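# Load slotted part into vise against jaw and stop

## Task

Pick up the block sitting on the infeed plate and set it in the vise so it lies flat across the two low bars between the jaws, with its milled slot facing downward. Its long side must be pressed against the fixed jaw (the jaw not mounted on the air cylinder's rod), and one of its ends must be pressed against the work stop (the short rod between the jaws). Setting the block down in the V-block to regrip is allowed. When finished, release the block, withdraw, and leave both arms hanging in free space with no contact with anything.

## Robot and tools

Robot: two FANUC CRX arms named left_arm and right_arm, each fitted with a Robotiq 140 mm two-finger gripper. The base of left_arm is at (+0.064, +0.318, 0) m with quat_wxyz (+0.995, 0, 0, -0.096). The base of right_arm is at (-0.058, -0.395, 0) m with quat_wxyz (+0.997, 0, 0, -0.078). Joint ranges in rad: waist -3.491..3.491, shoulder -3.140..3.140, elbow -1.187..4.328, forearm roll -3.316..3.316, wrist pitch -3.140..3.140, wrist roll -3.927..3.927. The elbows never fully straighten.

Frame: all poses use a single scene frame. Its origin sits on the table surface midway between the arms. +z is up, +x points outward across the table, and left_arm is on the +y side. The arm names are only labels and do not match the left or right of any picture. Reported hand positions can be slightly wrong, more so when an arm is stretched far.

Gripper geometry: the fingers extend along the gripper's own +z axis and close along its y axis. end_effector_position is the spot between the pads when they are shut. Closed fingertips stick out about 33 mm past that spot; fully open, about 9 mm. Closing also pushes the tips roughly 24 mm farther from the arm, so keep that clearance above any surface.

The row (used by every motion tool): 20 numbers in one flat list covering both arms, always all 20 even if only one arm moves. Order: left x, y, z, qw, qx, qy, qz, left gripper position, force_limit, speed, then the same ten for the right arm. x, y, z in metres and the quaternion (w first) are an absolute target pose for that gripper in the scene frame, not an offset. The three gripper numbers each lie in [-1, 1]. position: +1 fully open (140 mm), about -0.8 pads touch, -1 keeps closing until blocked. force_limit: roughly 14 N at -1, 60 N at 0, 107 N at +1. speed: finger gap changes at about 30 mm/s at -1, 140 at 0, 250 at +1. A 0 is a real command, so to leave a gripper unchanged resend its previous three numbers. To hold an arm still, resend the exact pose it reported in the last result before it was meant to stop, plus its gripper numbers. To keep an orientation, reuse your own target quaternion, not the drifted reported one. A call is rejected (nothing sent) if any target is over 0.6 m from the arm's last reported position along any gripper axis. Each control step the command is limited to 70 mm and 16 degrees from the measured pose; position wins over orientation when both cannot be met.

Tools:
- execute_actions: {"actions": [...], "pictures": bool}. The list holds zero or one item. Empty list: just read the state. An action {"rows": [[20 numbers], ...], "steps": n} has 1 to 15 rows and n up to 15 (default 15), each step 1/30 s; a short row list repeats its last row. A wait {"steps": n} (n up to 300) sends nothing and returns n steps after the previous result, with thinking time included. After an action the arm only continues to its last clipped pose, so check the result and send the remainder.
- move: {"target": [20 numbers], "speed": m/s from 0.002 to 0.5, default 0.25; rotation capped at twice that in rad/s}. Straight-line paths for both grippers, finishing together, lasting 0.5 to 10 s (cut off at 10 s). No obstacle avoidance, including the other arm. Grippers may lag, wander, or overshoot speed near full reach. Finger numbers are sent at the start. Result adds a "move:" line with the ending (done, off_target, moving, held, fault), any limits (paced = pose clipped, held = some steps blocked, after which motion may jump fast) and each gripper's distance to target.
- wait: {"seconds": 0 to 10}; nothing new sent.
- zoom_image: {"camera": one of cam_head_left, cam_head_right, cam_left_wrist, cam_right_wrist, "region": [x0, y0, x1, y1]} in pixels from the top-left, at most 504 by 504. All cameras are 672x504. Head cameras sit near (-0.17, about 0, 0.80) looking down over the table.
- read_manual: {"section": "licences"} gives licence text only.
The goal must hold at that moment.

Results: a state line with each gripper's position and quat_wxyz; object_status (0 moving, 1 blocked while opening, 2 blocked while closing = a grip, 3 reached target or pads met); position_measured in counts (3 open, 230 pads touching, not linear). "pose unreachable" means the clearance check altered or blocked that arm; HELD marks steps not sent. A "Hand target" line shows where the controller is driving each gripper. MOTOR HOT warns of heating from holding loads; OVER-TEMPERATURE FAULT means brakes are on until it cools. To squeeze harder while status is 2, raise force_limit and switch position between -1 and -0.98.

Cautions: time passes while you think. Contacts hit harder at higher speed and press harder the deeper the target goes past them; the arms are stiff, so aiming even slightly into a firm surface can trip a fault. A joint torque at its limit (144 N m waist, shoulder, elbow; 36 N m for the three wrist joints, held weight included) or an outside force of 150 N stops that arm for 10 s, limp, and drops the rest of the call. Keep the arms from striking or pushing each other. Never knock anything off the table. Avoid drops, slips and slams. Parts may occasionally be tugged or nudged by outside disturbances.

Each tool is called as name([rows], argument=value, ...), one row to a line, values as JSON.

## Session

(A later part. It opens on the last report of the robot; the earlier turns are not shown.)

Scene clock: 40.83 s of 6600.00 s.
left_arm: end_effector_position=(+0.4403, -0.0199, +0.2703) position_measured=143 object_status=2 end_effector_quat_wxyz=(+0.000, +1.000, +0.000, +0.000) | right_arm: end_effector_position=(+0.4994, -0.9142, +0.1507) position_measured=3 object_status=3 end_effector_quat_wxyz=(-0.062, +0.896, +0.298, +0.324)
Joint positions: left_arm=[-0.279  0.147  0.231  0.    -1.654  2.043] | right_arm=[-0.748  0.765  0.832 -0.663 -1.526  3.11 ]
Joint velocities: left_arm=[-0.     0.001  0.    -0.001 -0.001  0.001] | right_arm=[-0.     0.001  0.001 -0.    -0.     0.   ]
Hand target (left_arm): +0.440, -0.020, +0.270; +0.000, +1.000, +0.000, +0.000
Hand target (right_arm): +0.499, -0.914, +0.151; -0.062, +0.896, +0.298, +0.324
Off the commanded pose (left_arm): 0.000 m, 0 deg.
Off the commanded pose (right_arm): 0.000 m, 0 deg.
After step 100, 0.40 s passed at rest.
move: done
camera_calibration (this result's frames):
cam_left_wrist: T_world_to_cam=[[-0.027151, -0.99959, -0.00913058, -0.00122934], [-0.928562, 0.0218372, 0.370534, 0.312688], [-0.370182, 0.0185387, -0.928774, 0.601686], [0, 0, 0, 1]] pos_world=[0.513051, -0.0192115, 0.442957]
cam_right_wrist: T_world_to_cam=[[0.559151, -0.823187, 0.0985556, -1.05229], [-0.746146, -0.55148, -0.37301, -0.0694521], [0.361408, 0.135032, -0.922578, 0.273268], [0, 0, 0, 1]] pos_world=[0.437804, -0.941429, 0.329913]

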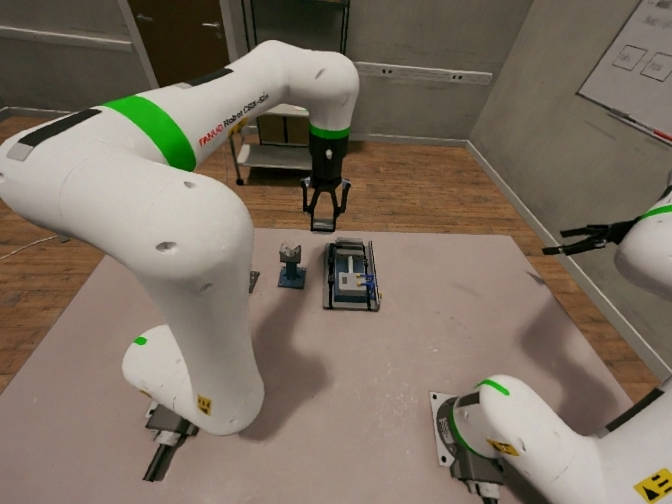

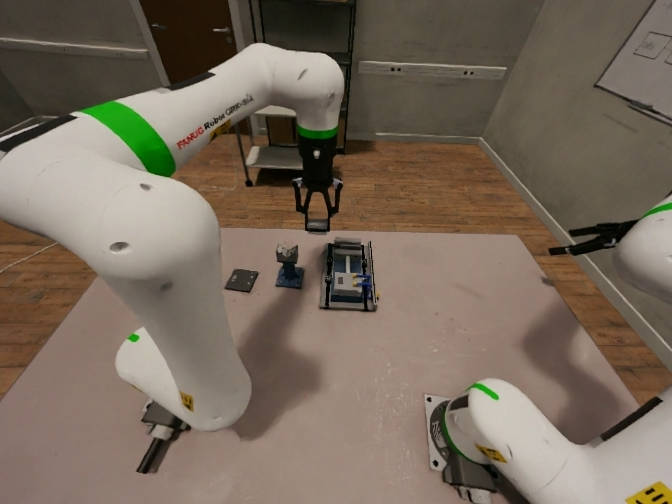

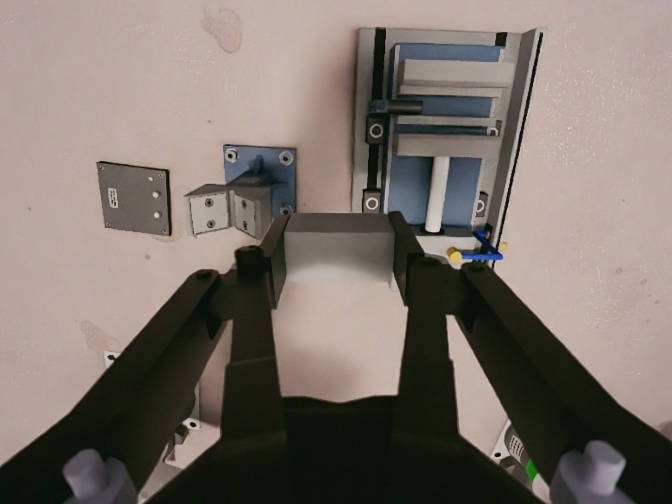

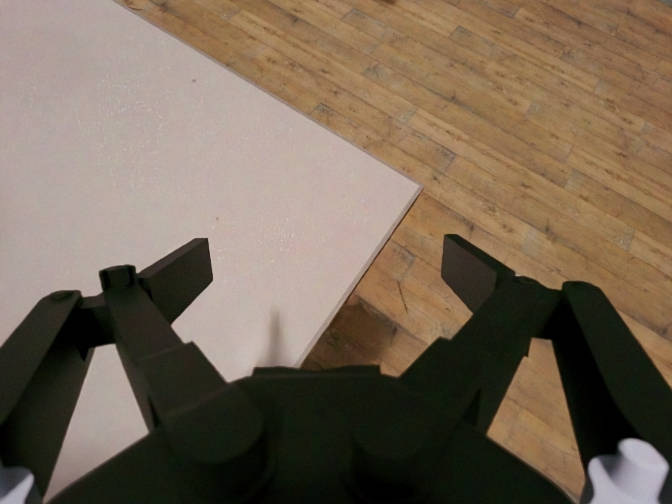

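move(target=[0.432,0.1,0.23,0.27,0.653,-0.653,0.27,-1,0,0,0.4994,-0.9142,0.1507,-0.062,0.896,0.298,0.324,1,0,0], speed=0.3)

move(target=[0.432,0.1,0.179,0.27,0.653,-0.653,0.27,-1,0,0,0.4994,-0.9142,0.1507,-0.062,0.896,0.298,0.324,1,0,0], speed=0.05)

zoom_image(camera="cam_head_right", region=[240,200,340,300])

Scene clock: 52.60 s of 6600.00 s.
left_arm: end_effector_position=(+0.4313, +0.0995, +0.2293) position_measured=143 object_status=2 end_effector_quat_wxyz=(+0.271, +0.654, -0.653, +0.268) | right_arm: end_effector_position=(+0.4994, -0.9142, +0.1507) position_measured=3 object_status=3 end_effector_quat_wxyz=(-0.062, +0.896, +0.298, +0.324)
Joint positions: left_arm=[ 0.548 -0.168 -0.613  0.724 -1.49  -0.553] | right_arm=[-0.748  0.765  0.832 -0.663 -1.526  3.11 ]
Joint velocities: left_arm=[ 0.     0.    -0.002 -0.     0.001 -0.001] | right_arm=[-0.  0.  0. -0. -0. -0.]
Hand target (left_arm): +0.431, +0.100, +0.229; +0.271, +0.654, -0.653, +0.268
Hand target (right_arm): +0.499, -0.914, +0.151; -0.062, +0.896, +0.298, +0.324
Off the commanded pose (left_arm): 0.001 m, 0 deg.
Off the commanded pose (right_arm): 0.000 m, 0 deg.
After step 90, 5.47 s passed at rest.
move: done
camera_calibration (this result's frames):
cam_left_wrist: T_world_to_cam=[[-0.999677, 0.0121912, -0.0223037, 0.43936], [0.0199554, 0.919923, -0.391591, -0.00682717], [0.0157437, -0.391909, -0.919869, 0.430468], [0, 0, 0, 1]] pos_world=[0.432577, 0.169629, 0.403101]
cam_right_wrist: T_world_to_cam=[[0.559151, -0.823187, 0.0985555, -1.05229], [-0.746146, -0.551479, -0.37301, -0.0694519], [0.361408, 0.135032, -0.922578, 0.273268], [0, 0, 0, 1]] pos_world=[0.437804, -0.941429, 0.329913]

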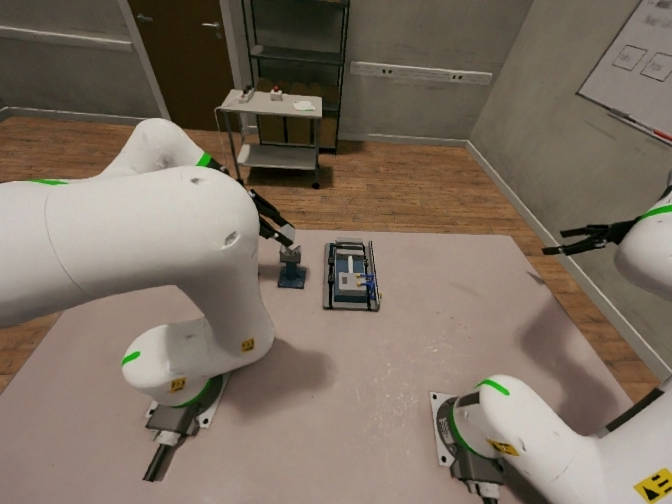

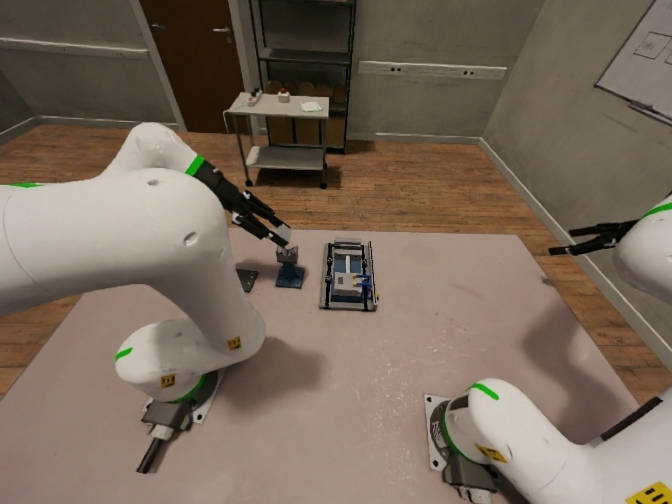

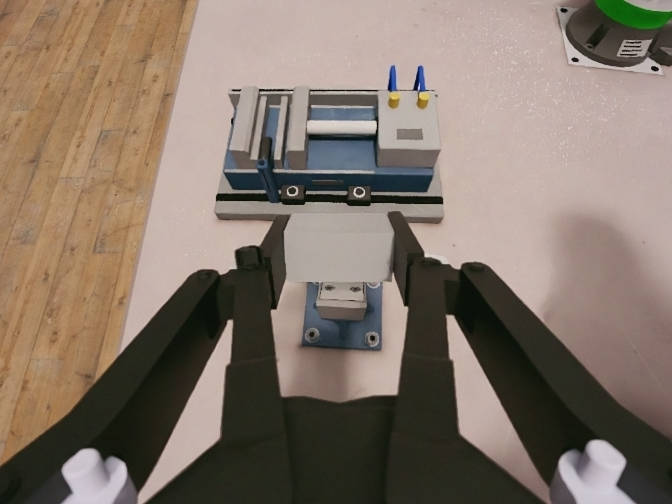

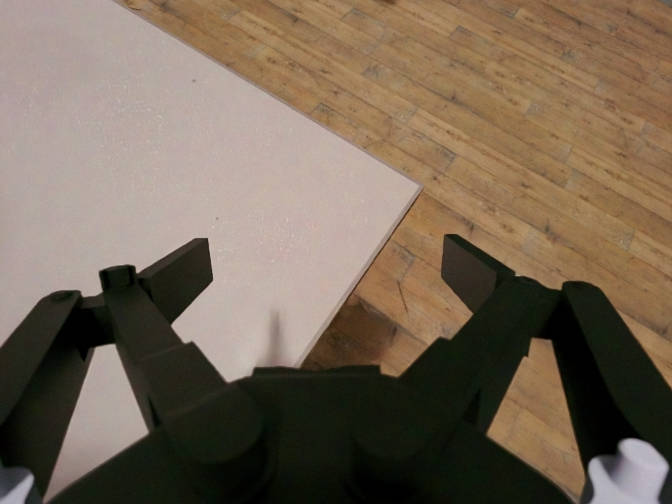

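Scene clock: 53.87 s of 6600.00 s.
left_arm: end_effector_position=(+0.4318, +0.1000, +0.1790) position_measured=143 object_status=2 end_effector_quat_wxyz=(+0.270, +0.653, -0.654, +0.270) | right_arm: end_effector_position=(+0.4994, -0.9142, +0.1507) position_measured=3 object_status=3 end_effector_quat_wxyz=(-0.062, +0.896, +0.298, +0.324)
Joint positions: left_arm=[ 0.547 -0.127 -0.701  0.738 -1.391 -0.643] | right_arm=[-0.748  0.765  0.832 -0.663 -1.526  3.11 ]
Joint velocities: left_arm=[ 0.    -0.001  0.001  0.     0.001 -0.   ] | right_arm=[0. 0. 0. 0. 0. 0.]
Hand target (left_arm): +0.432, +0.100, +0.179; +0.270, +0.653, -0.654, +0.270
Hand target (right_arm): +0.499, -0.914, +0.151; -0.062, +0.896, +0.298, +0.324
Off the commanded pose (left_arm): 0.000 m, 0 deg.
Off the commanded pose (right_arm): 0.000 m, 0 deg.
move: done
camera_calibration (this result's frames):
cam_left_wrist: T_world_to_cam=[[-0.999579, 0.0124512, -0.0261952, 0.439356], [0.0217442, 0.919401, -0.392721, -0.0274581], [0.019194, -0.393125, -0.919285, 0.382921], [0, 0, 0, 1]] pos_world=[0.432419, 0.17031, 0.352739]
cam_right_wrist: T_world_to_cam=[[0.559151, -0.823187, 0.0985554, -1.05229], [-0.746146, -0.55148, -0.37301, -0.0694522], [0.361408, 0.135032, -0.922578, 0.273268], [0, 0, 0, 1]] pos_world=[0.437804, -0.941429, 0.329913]

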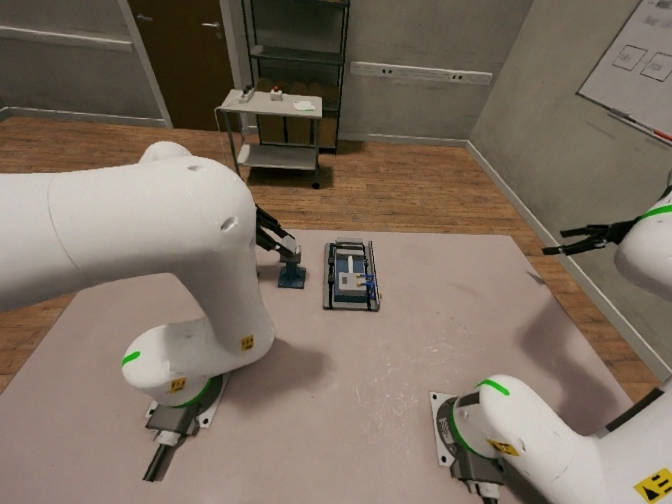

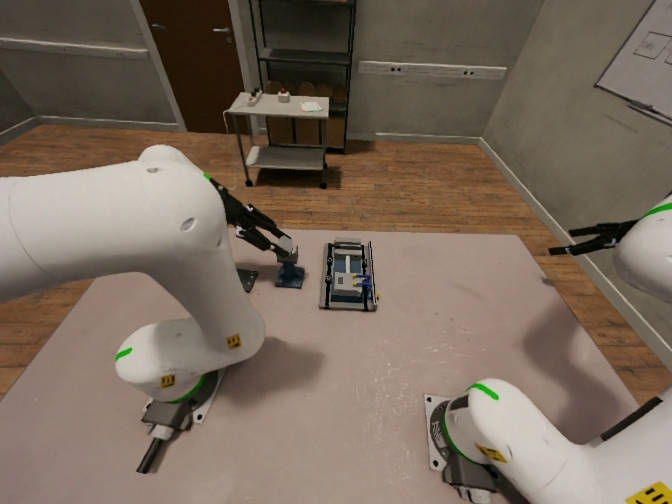

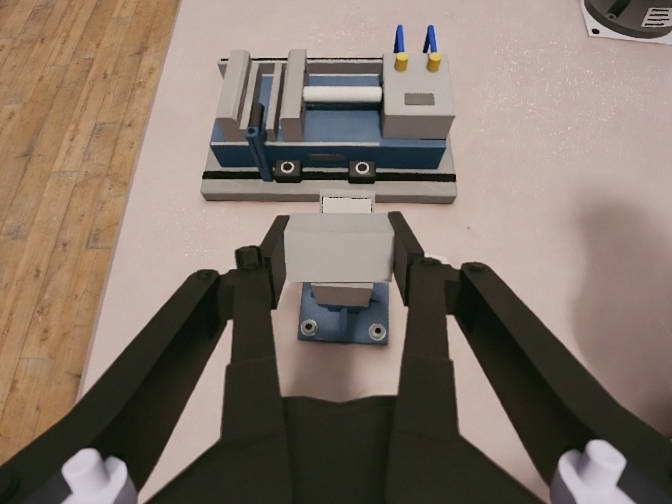

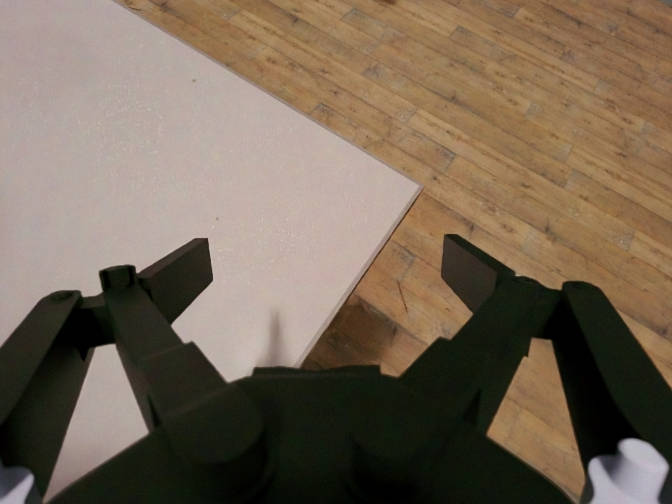

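Region (240, 200, 340, 300) of cam_head_right's 672x504 image, scaled by 5.040, with more detail than that image has.

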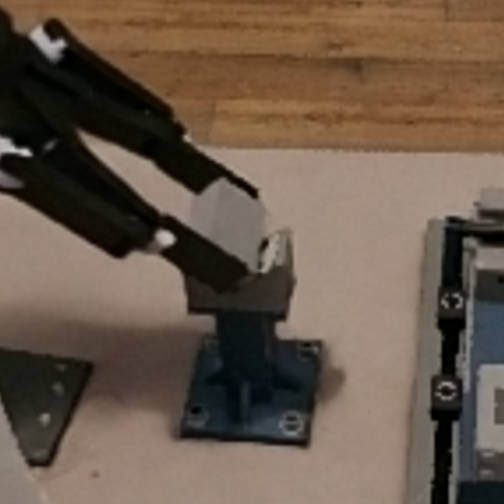

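move(target=[0.430,0.098,0.174,0.27,0.653,-0.653,0.27,-1,0,0,0.4994,-0.9142,0.1507,-0.062,0.896,0.298,0.324,1,0,0], speed=0.01)

move(target=[0.430,0.098,0.174,0.27,0.653,-0.653,0.27,0.5,0,0,0.4994,-0.9142,0.1507,-0.062,0.896,0.298,0.324,1,0,0])

move(target=[0.430,0.076,0.169,-0.27,0.653,-0.653,-0.27,0.5,0,0,0.4994,-0.9142,0.1507,-0.062,0.896,0.298,0.324,1,0,0], speed=0.2)

Scene clock: 64.17 s of 6600.00 s.
left_arm: end_effector_position=(+0.4300, +0.0980, +0.1741) position_measured=143 object_status=2 end_effector_quat_wxyz=(+0.270, +0.653, -0.653, +0.270) | right_arm: end_effector_position=(+0.4994, -0.9142, +0.1507) position_measured=3 object_status=3 end_effector_quat_wxyz=(-0.062, +0.896, +0.298, +0.324)
Joint positions: left_arm=[ 0.543 -0.127 -0.715  0.742 -1.379 -0.649] | right_arm=[-0.748  0.765  0.832 -0.663 -1.526  3.11 ]
Joint velocities: left_arm=[ 0.001 -0.001 -0.001  0.     0.001 -0.   ] | right_arm=[ 0.001 -0.    -0.002 -0.    -0.    -0.   ]
Hand target (left_arm): +0.430, +0.098, +0.174; +0.270, +0.653, -0.653, +0.270
Hand target (right_arm): +0.499, -0.914, +0.151; -0.062, +0.896, +0.298, +0.324
Off the commanded pose (left_arm): 0.000 m, 0 deg.
Off the commanded pose (right_arm): 0.000 m, 0 deg.
After step 90, 6.50 s passed at rest.
move: done
camera_calibration (this result's frames):
cam_left_wrist: T_world_to_cam=[[-0.999577, 0.0121495, -0.0264129, 0.437528], [0.021557, 0.91931, -0.392943, -0.0273784], [0.0195076, -0.393346, -0.919184, 0.377489], [0, 0, 0, 1]] pos_world=[0.43057, 0.168337, 0.34778]
cam_right_wrist: T_world_to_cam=[[0.55915, -0.823188, 0.0985546, -1.05229], [-0.746147, -0.551478, -0.37301, -0.0694506], [0.361408, 0.135033, -0.922578, 0.273268], [0, 0, 0, 1]] pos_world=[0.437804, -0.941429, 0.329913]

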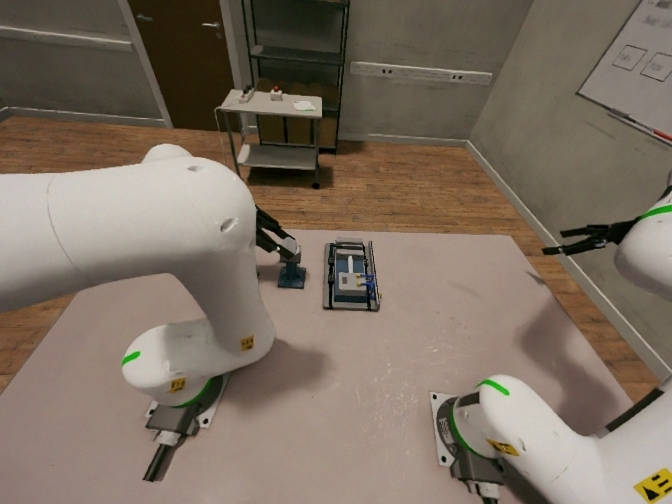

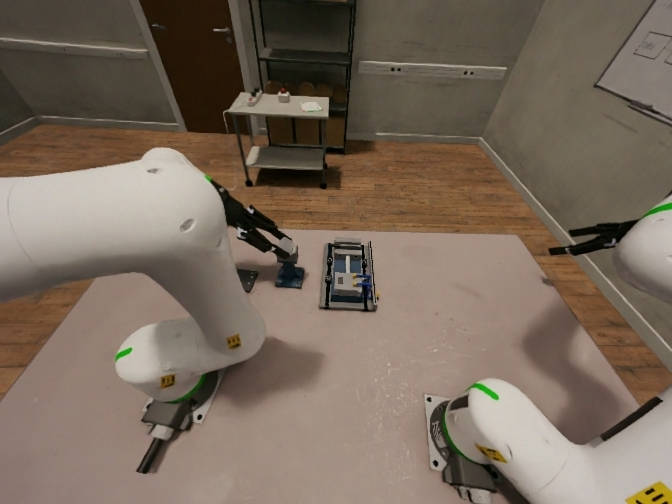

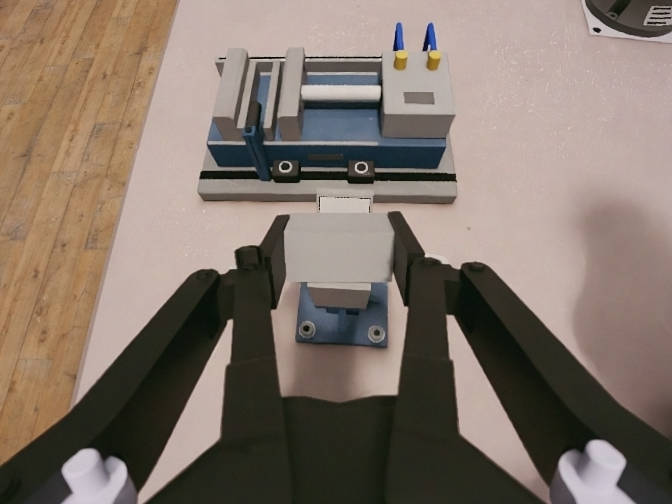

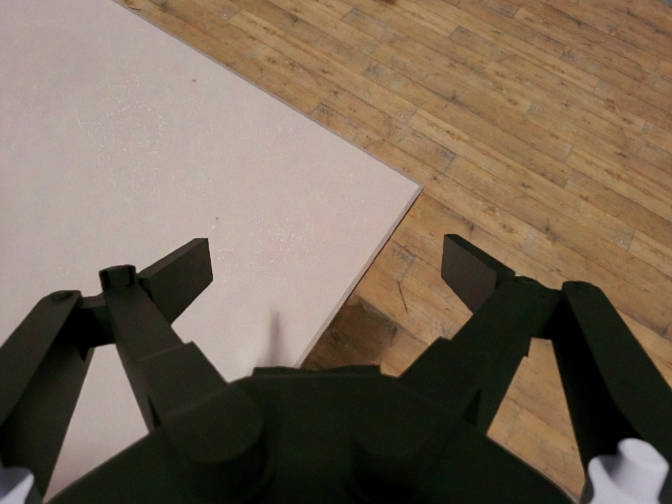

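Scene clock: 64.87 s of 6600.00 s.
left_arm: end_effector_position=(+0.4300, +0.0980, +0.1740) position_measured=66 object_status=3 end_effector_quat_wxyz=(+0.270, +0.653, -0.653, +0.270) | right_arm: end_effector_position=(+0.4994, -0.9142, +0.1507) position_measured=3 object_status=3 end_effector_quat_wxyz=(-0.062, +0.896, +0.298, +0.324)
Joint positions: left_arm=[ 0.543 -0.127 -0.715  0.742 -1.379 -0.649] | right_arm=[-0.748  0.765  0.832 -0.663 -1.526  3.11 ]
Joint velocities: left_arm=[-0.     0.001  0.001 -0.    -0.001 -0.   ] | right_arm=[-0.     0.001  0.001 -0.    -0.    -0.   ]
Hand target (left_arm): +0.430, +0.098, +0.174; +0.270, +0.653, -0.653, +0.270
Hand target (right_arm): +0.499, -0.914, +0.151; -0.062, +0.896, +0.298, +0.324
Off the commanded pose (left_arm): 0.000 m, 0 deg.
Off the commanded pose (right_arm): 0.000 m, 0 deg.
move: done
camera_calibration (this result's frames):
cam_left_wrist: T_world_to_cam=[[-0.99958, 0.0122198, -0.0262838, 0.437448], [0.0215695, 0.919338, -0.392876, -0.0274243], [0.0193629, -0.393278, -0.919216, 0.377477], [0, 0, 0, 1]] pos_world=[0.430547, 0.16832, 0.347706]
cam_right_wrist: T_world_to_cam=[[0.55915, -0.823188, 0.0985545, -1.05229], [-0.746147, -0.551478, -0.37301, -0.0694505], [0.361408, 0.135033, -0.922578, 0.273269], [0, 0, 0, 1]] pos_world=[0.437804, -0.941429, 0.329913]

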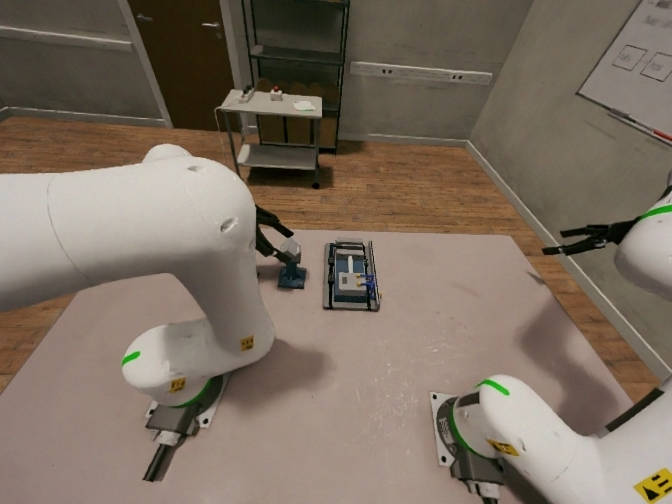

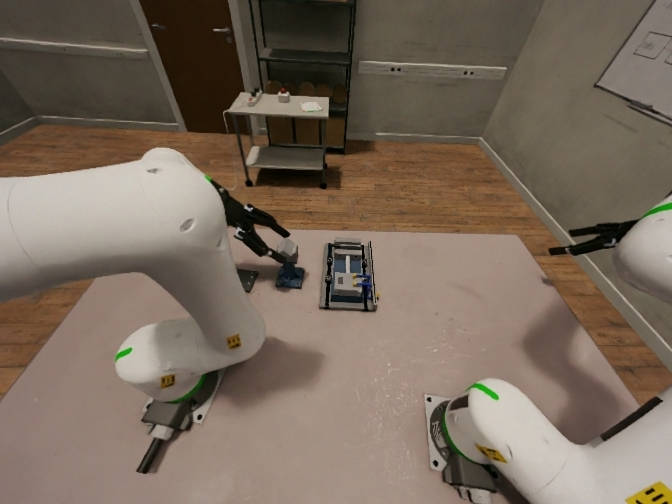

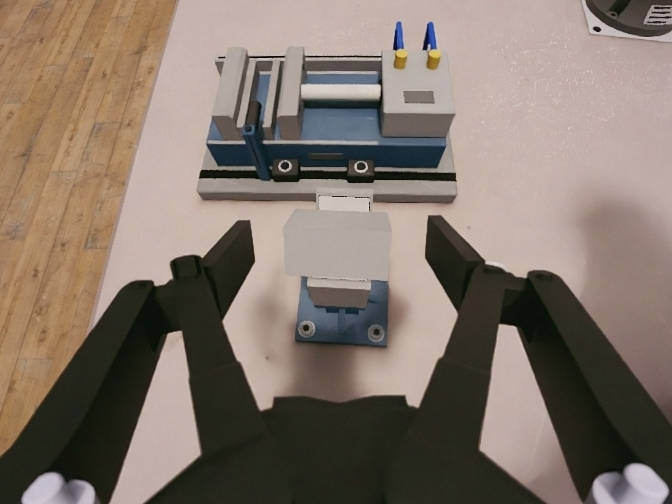

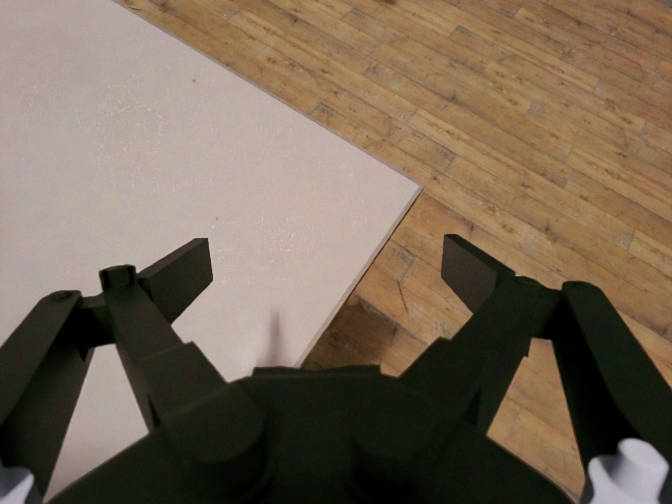

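Scene clock: 69.17 s of 6600.00 s.
left_arm: end_effector_position=(+0.4310, +0.0767, +0.1700) position_measured=66 object_status=3 end_effector_quat_wxyz=(-0.272, +0.654, -0.654, -0.267) | right_arm: end_effector_position=(+0.4994, -0.9142, +0.1507) position_measured=3 object_status=3 end_effector_quat_wxyz=(-0.062, +0.896, +0.298, +0.324)
Joint positions: left_arm=[-0.564  0.472  0.344 -0.594 -1.966  0.673] | right_arm=[-0.748  0.765  0.832 -0.663 -1.526  3.11 ]
Joint velocities: left_arm=[-0.001 -0.    -0.    -0.     0.    -0.   ] | right_arm=[ 0.    -0.001 -0.001  0.    -0.    -0.   ]
Hand target (left_arm): +0.431, +0.077, +0.170; -0.272, +0.654, -0.654, -0.267
Hand target (right_arm): +0.499, -0.914, +0.151; -0.062, +0.896, +0.298, +0.324
Off the commanded pose (left_arm): 0.002 m, 0 deg.
Off the commanded pose (right_arm): 0.000 m, 0 deg.
move: done
camera_calibration (this result's frames):
cam_left_wrist: T_world_to_cam=[[-0.99957, 0.0286307, 0.00625738, 0.431826], [0.0171127, 0.396878, 0.917712, -0.190288], [0.0237913, 0.917425, -0.397197, 0.174255], [0, 0, 0, 1]] pos_world=[0.430751, -0.0967088, 0.241141]
cam_right_wrist: T_world_to_cam=[[0.55915, -0.823188, 0.0985546, -1.05229], [-0.746147, -0.551478, -0.37301, -0.0694506], [0.361408, 0.135033, -0.922578, 0.273269], [0, 0, 0, 1]] pos_world=[0.437804, -0.941429, 0.329913]

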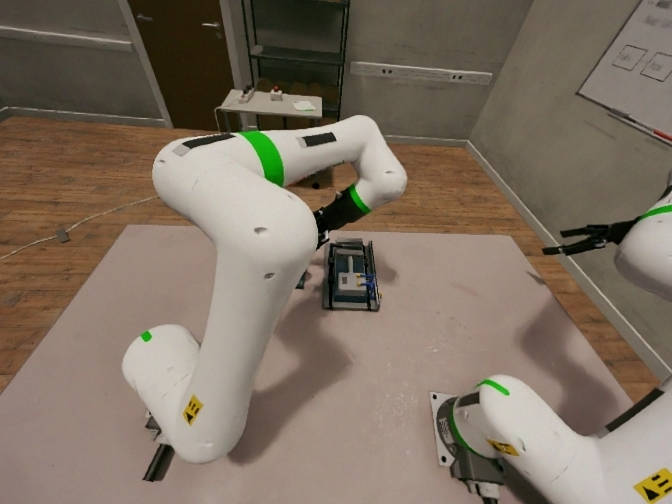

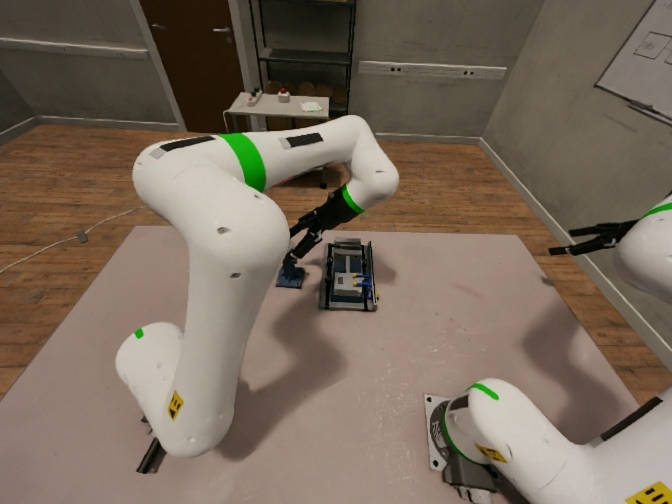

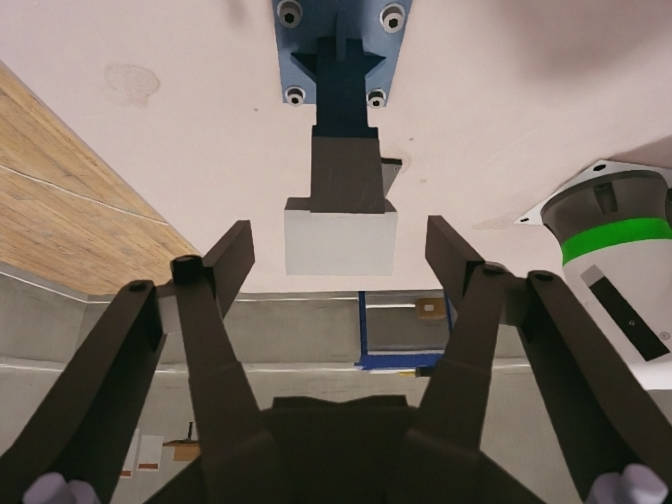

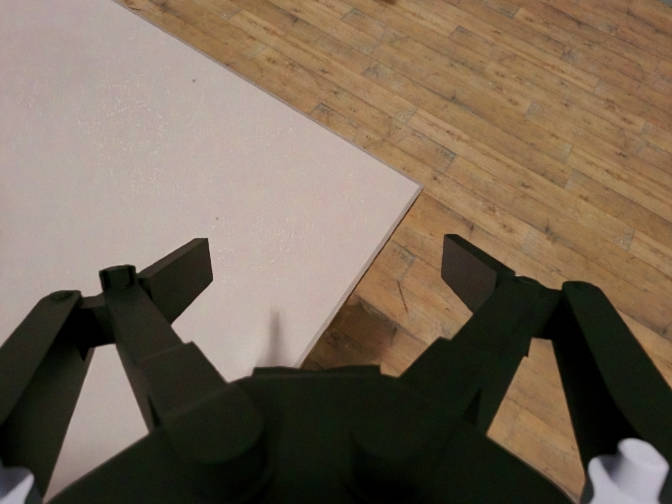

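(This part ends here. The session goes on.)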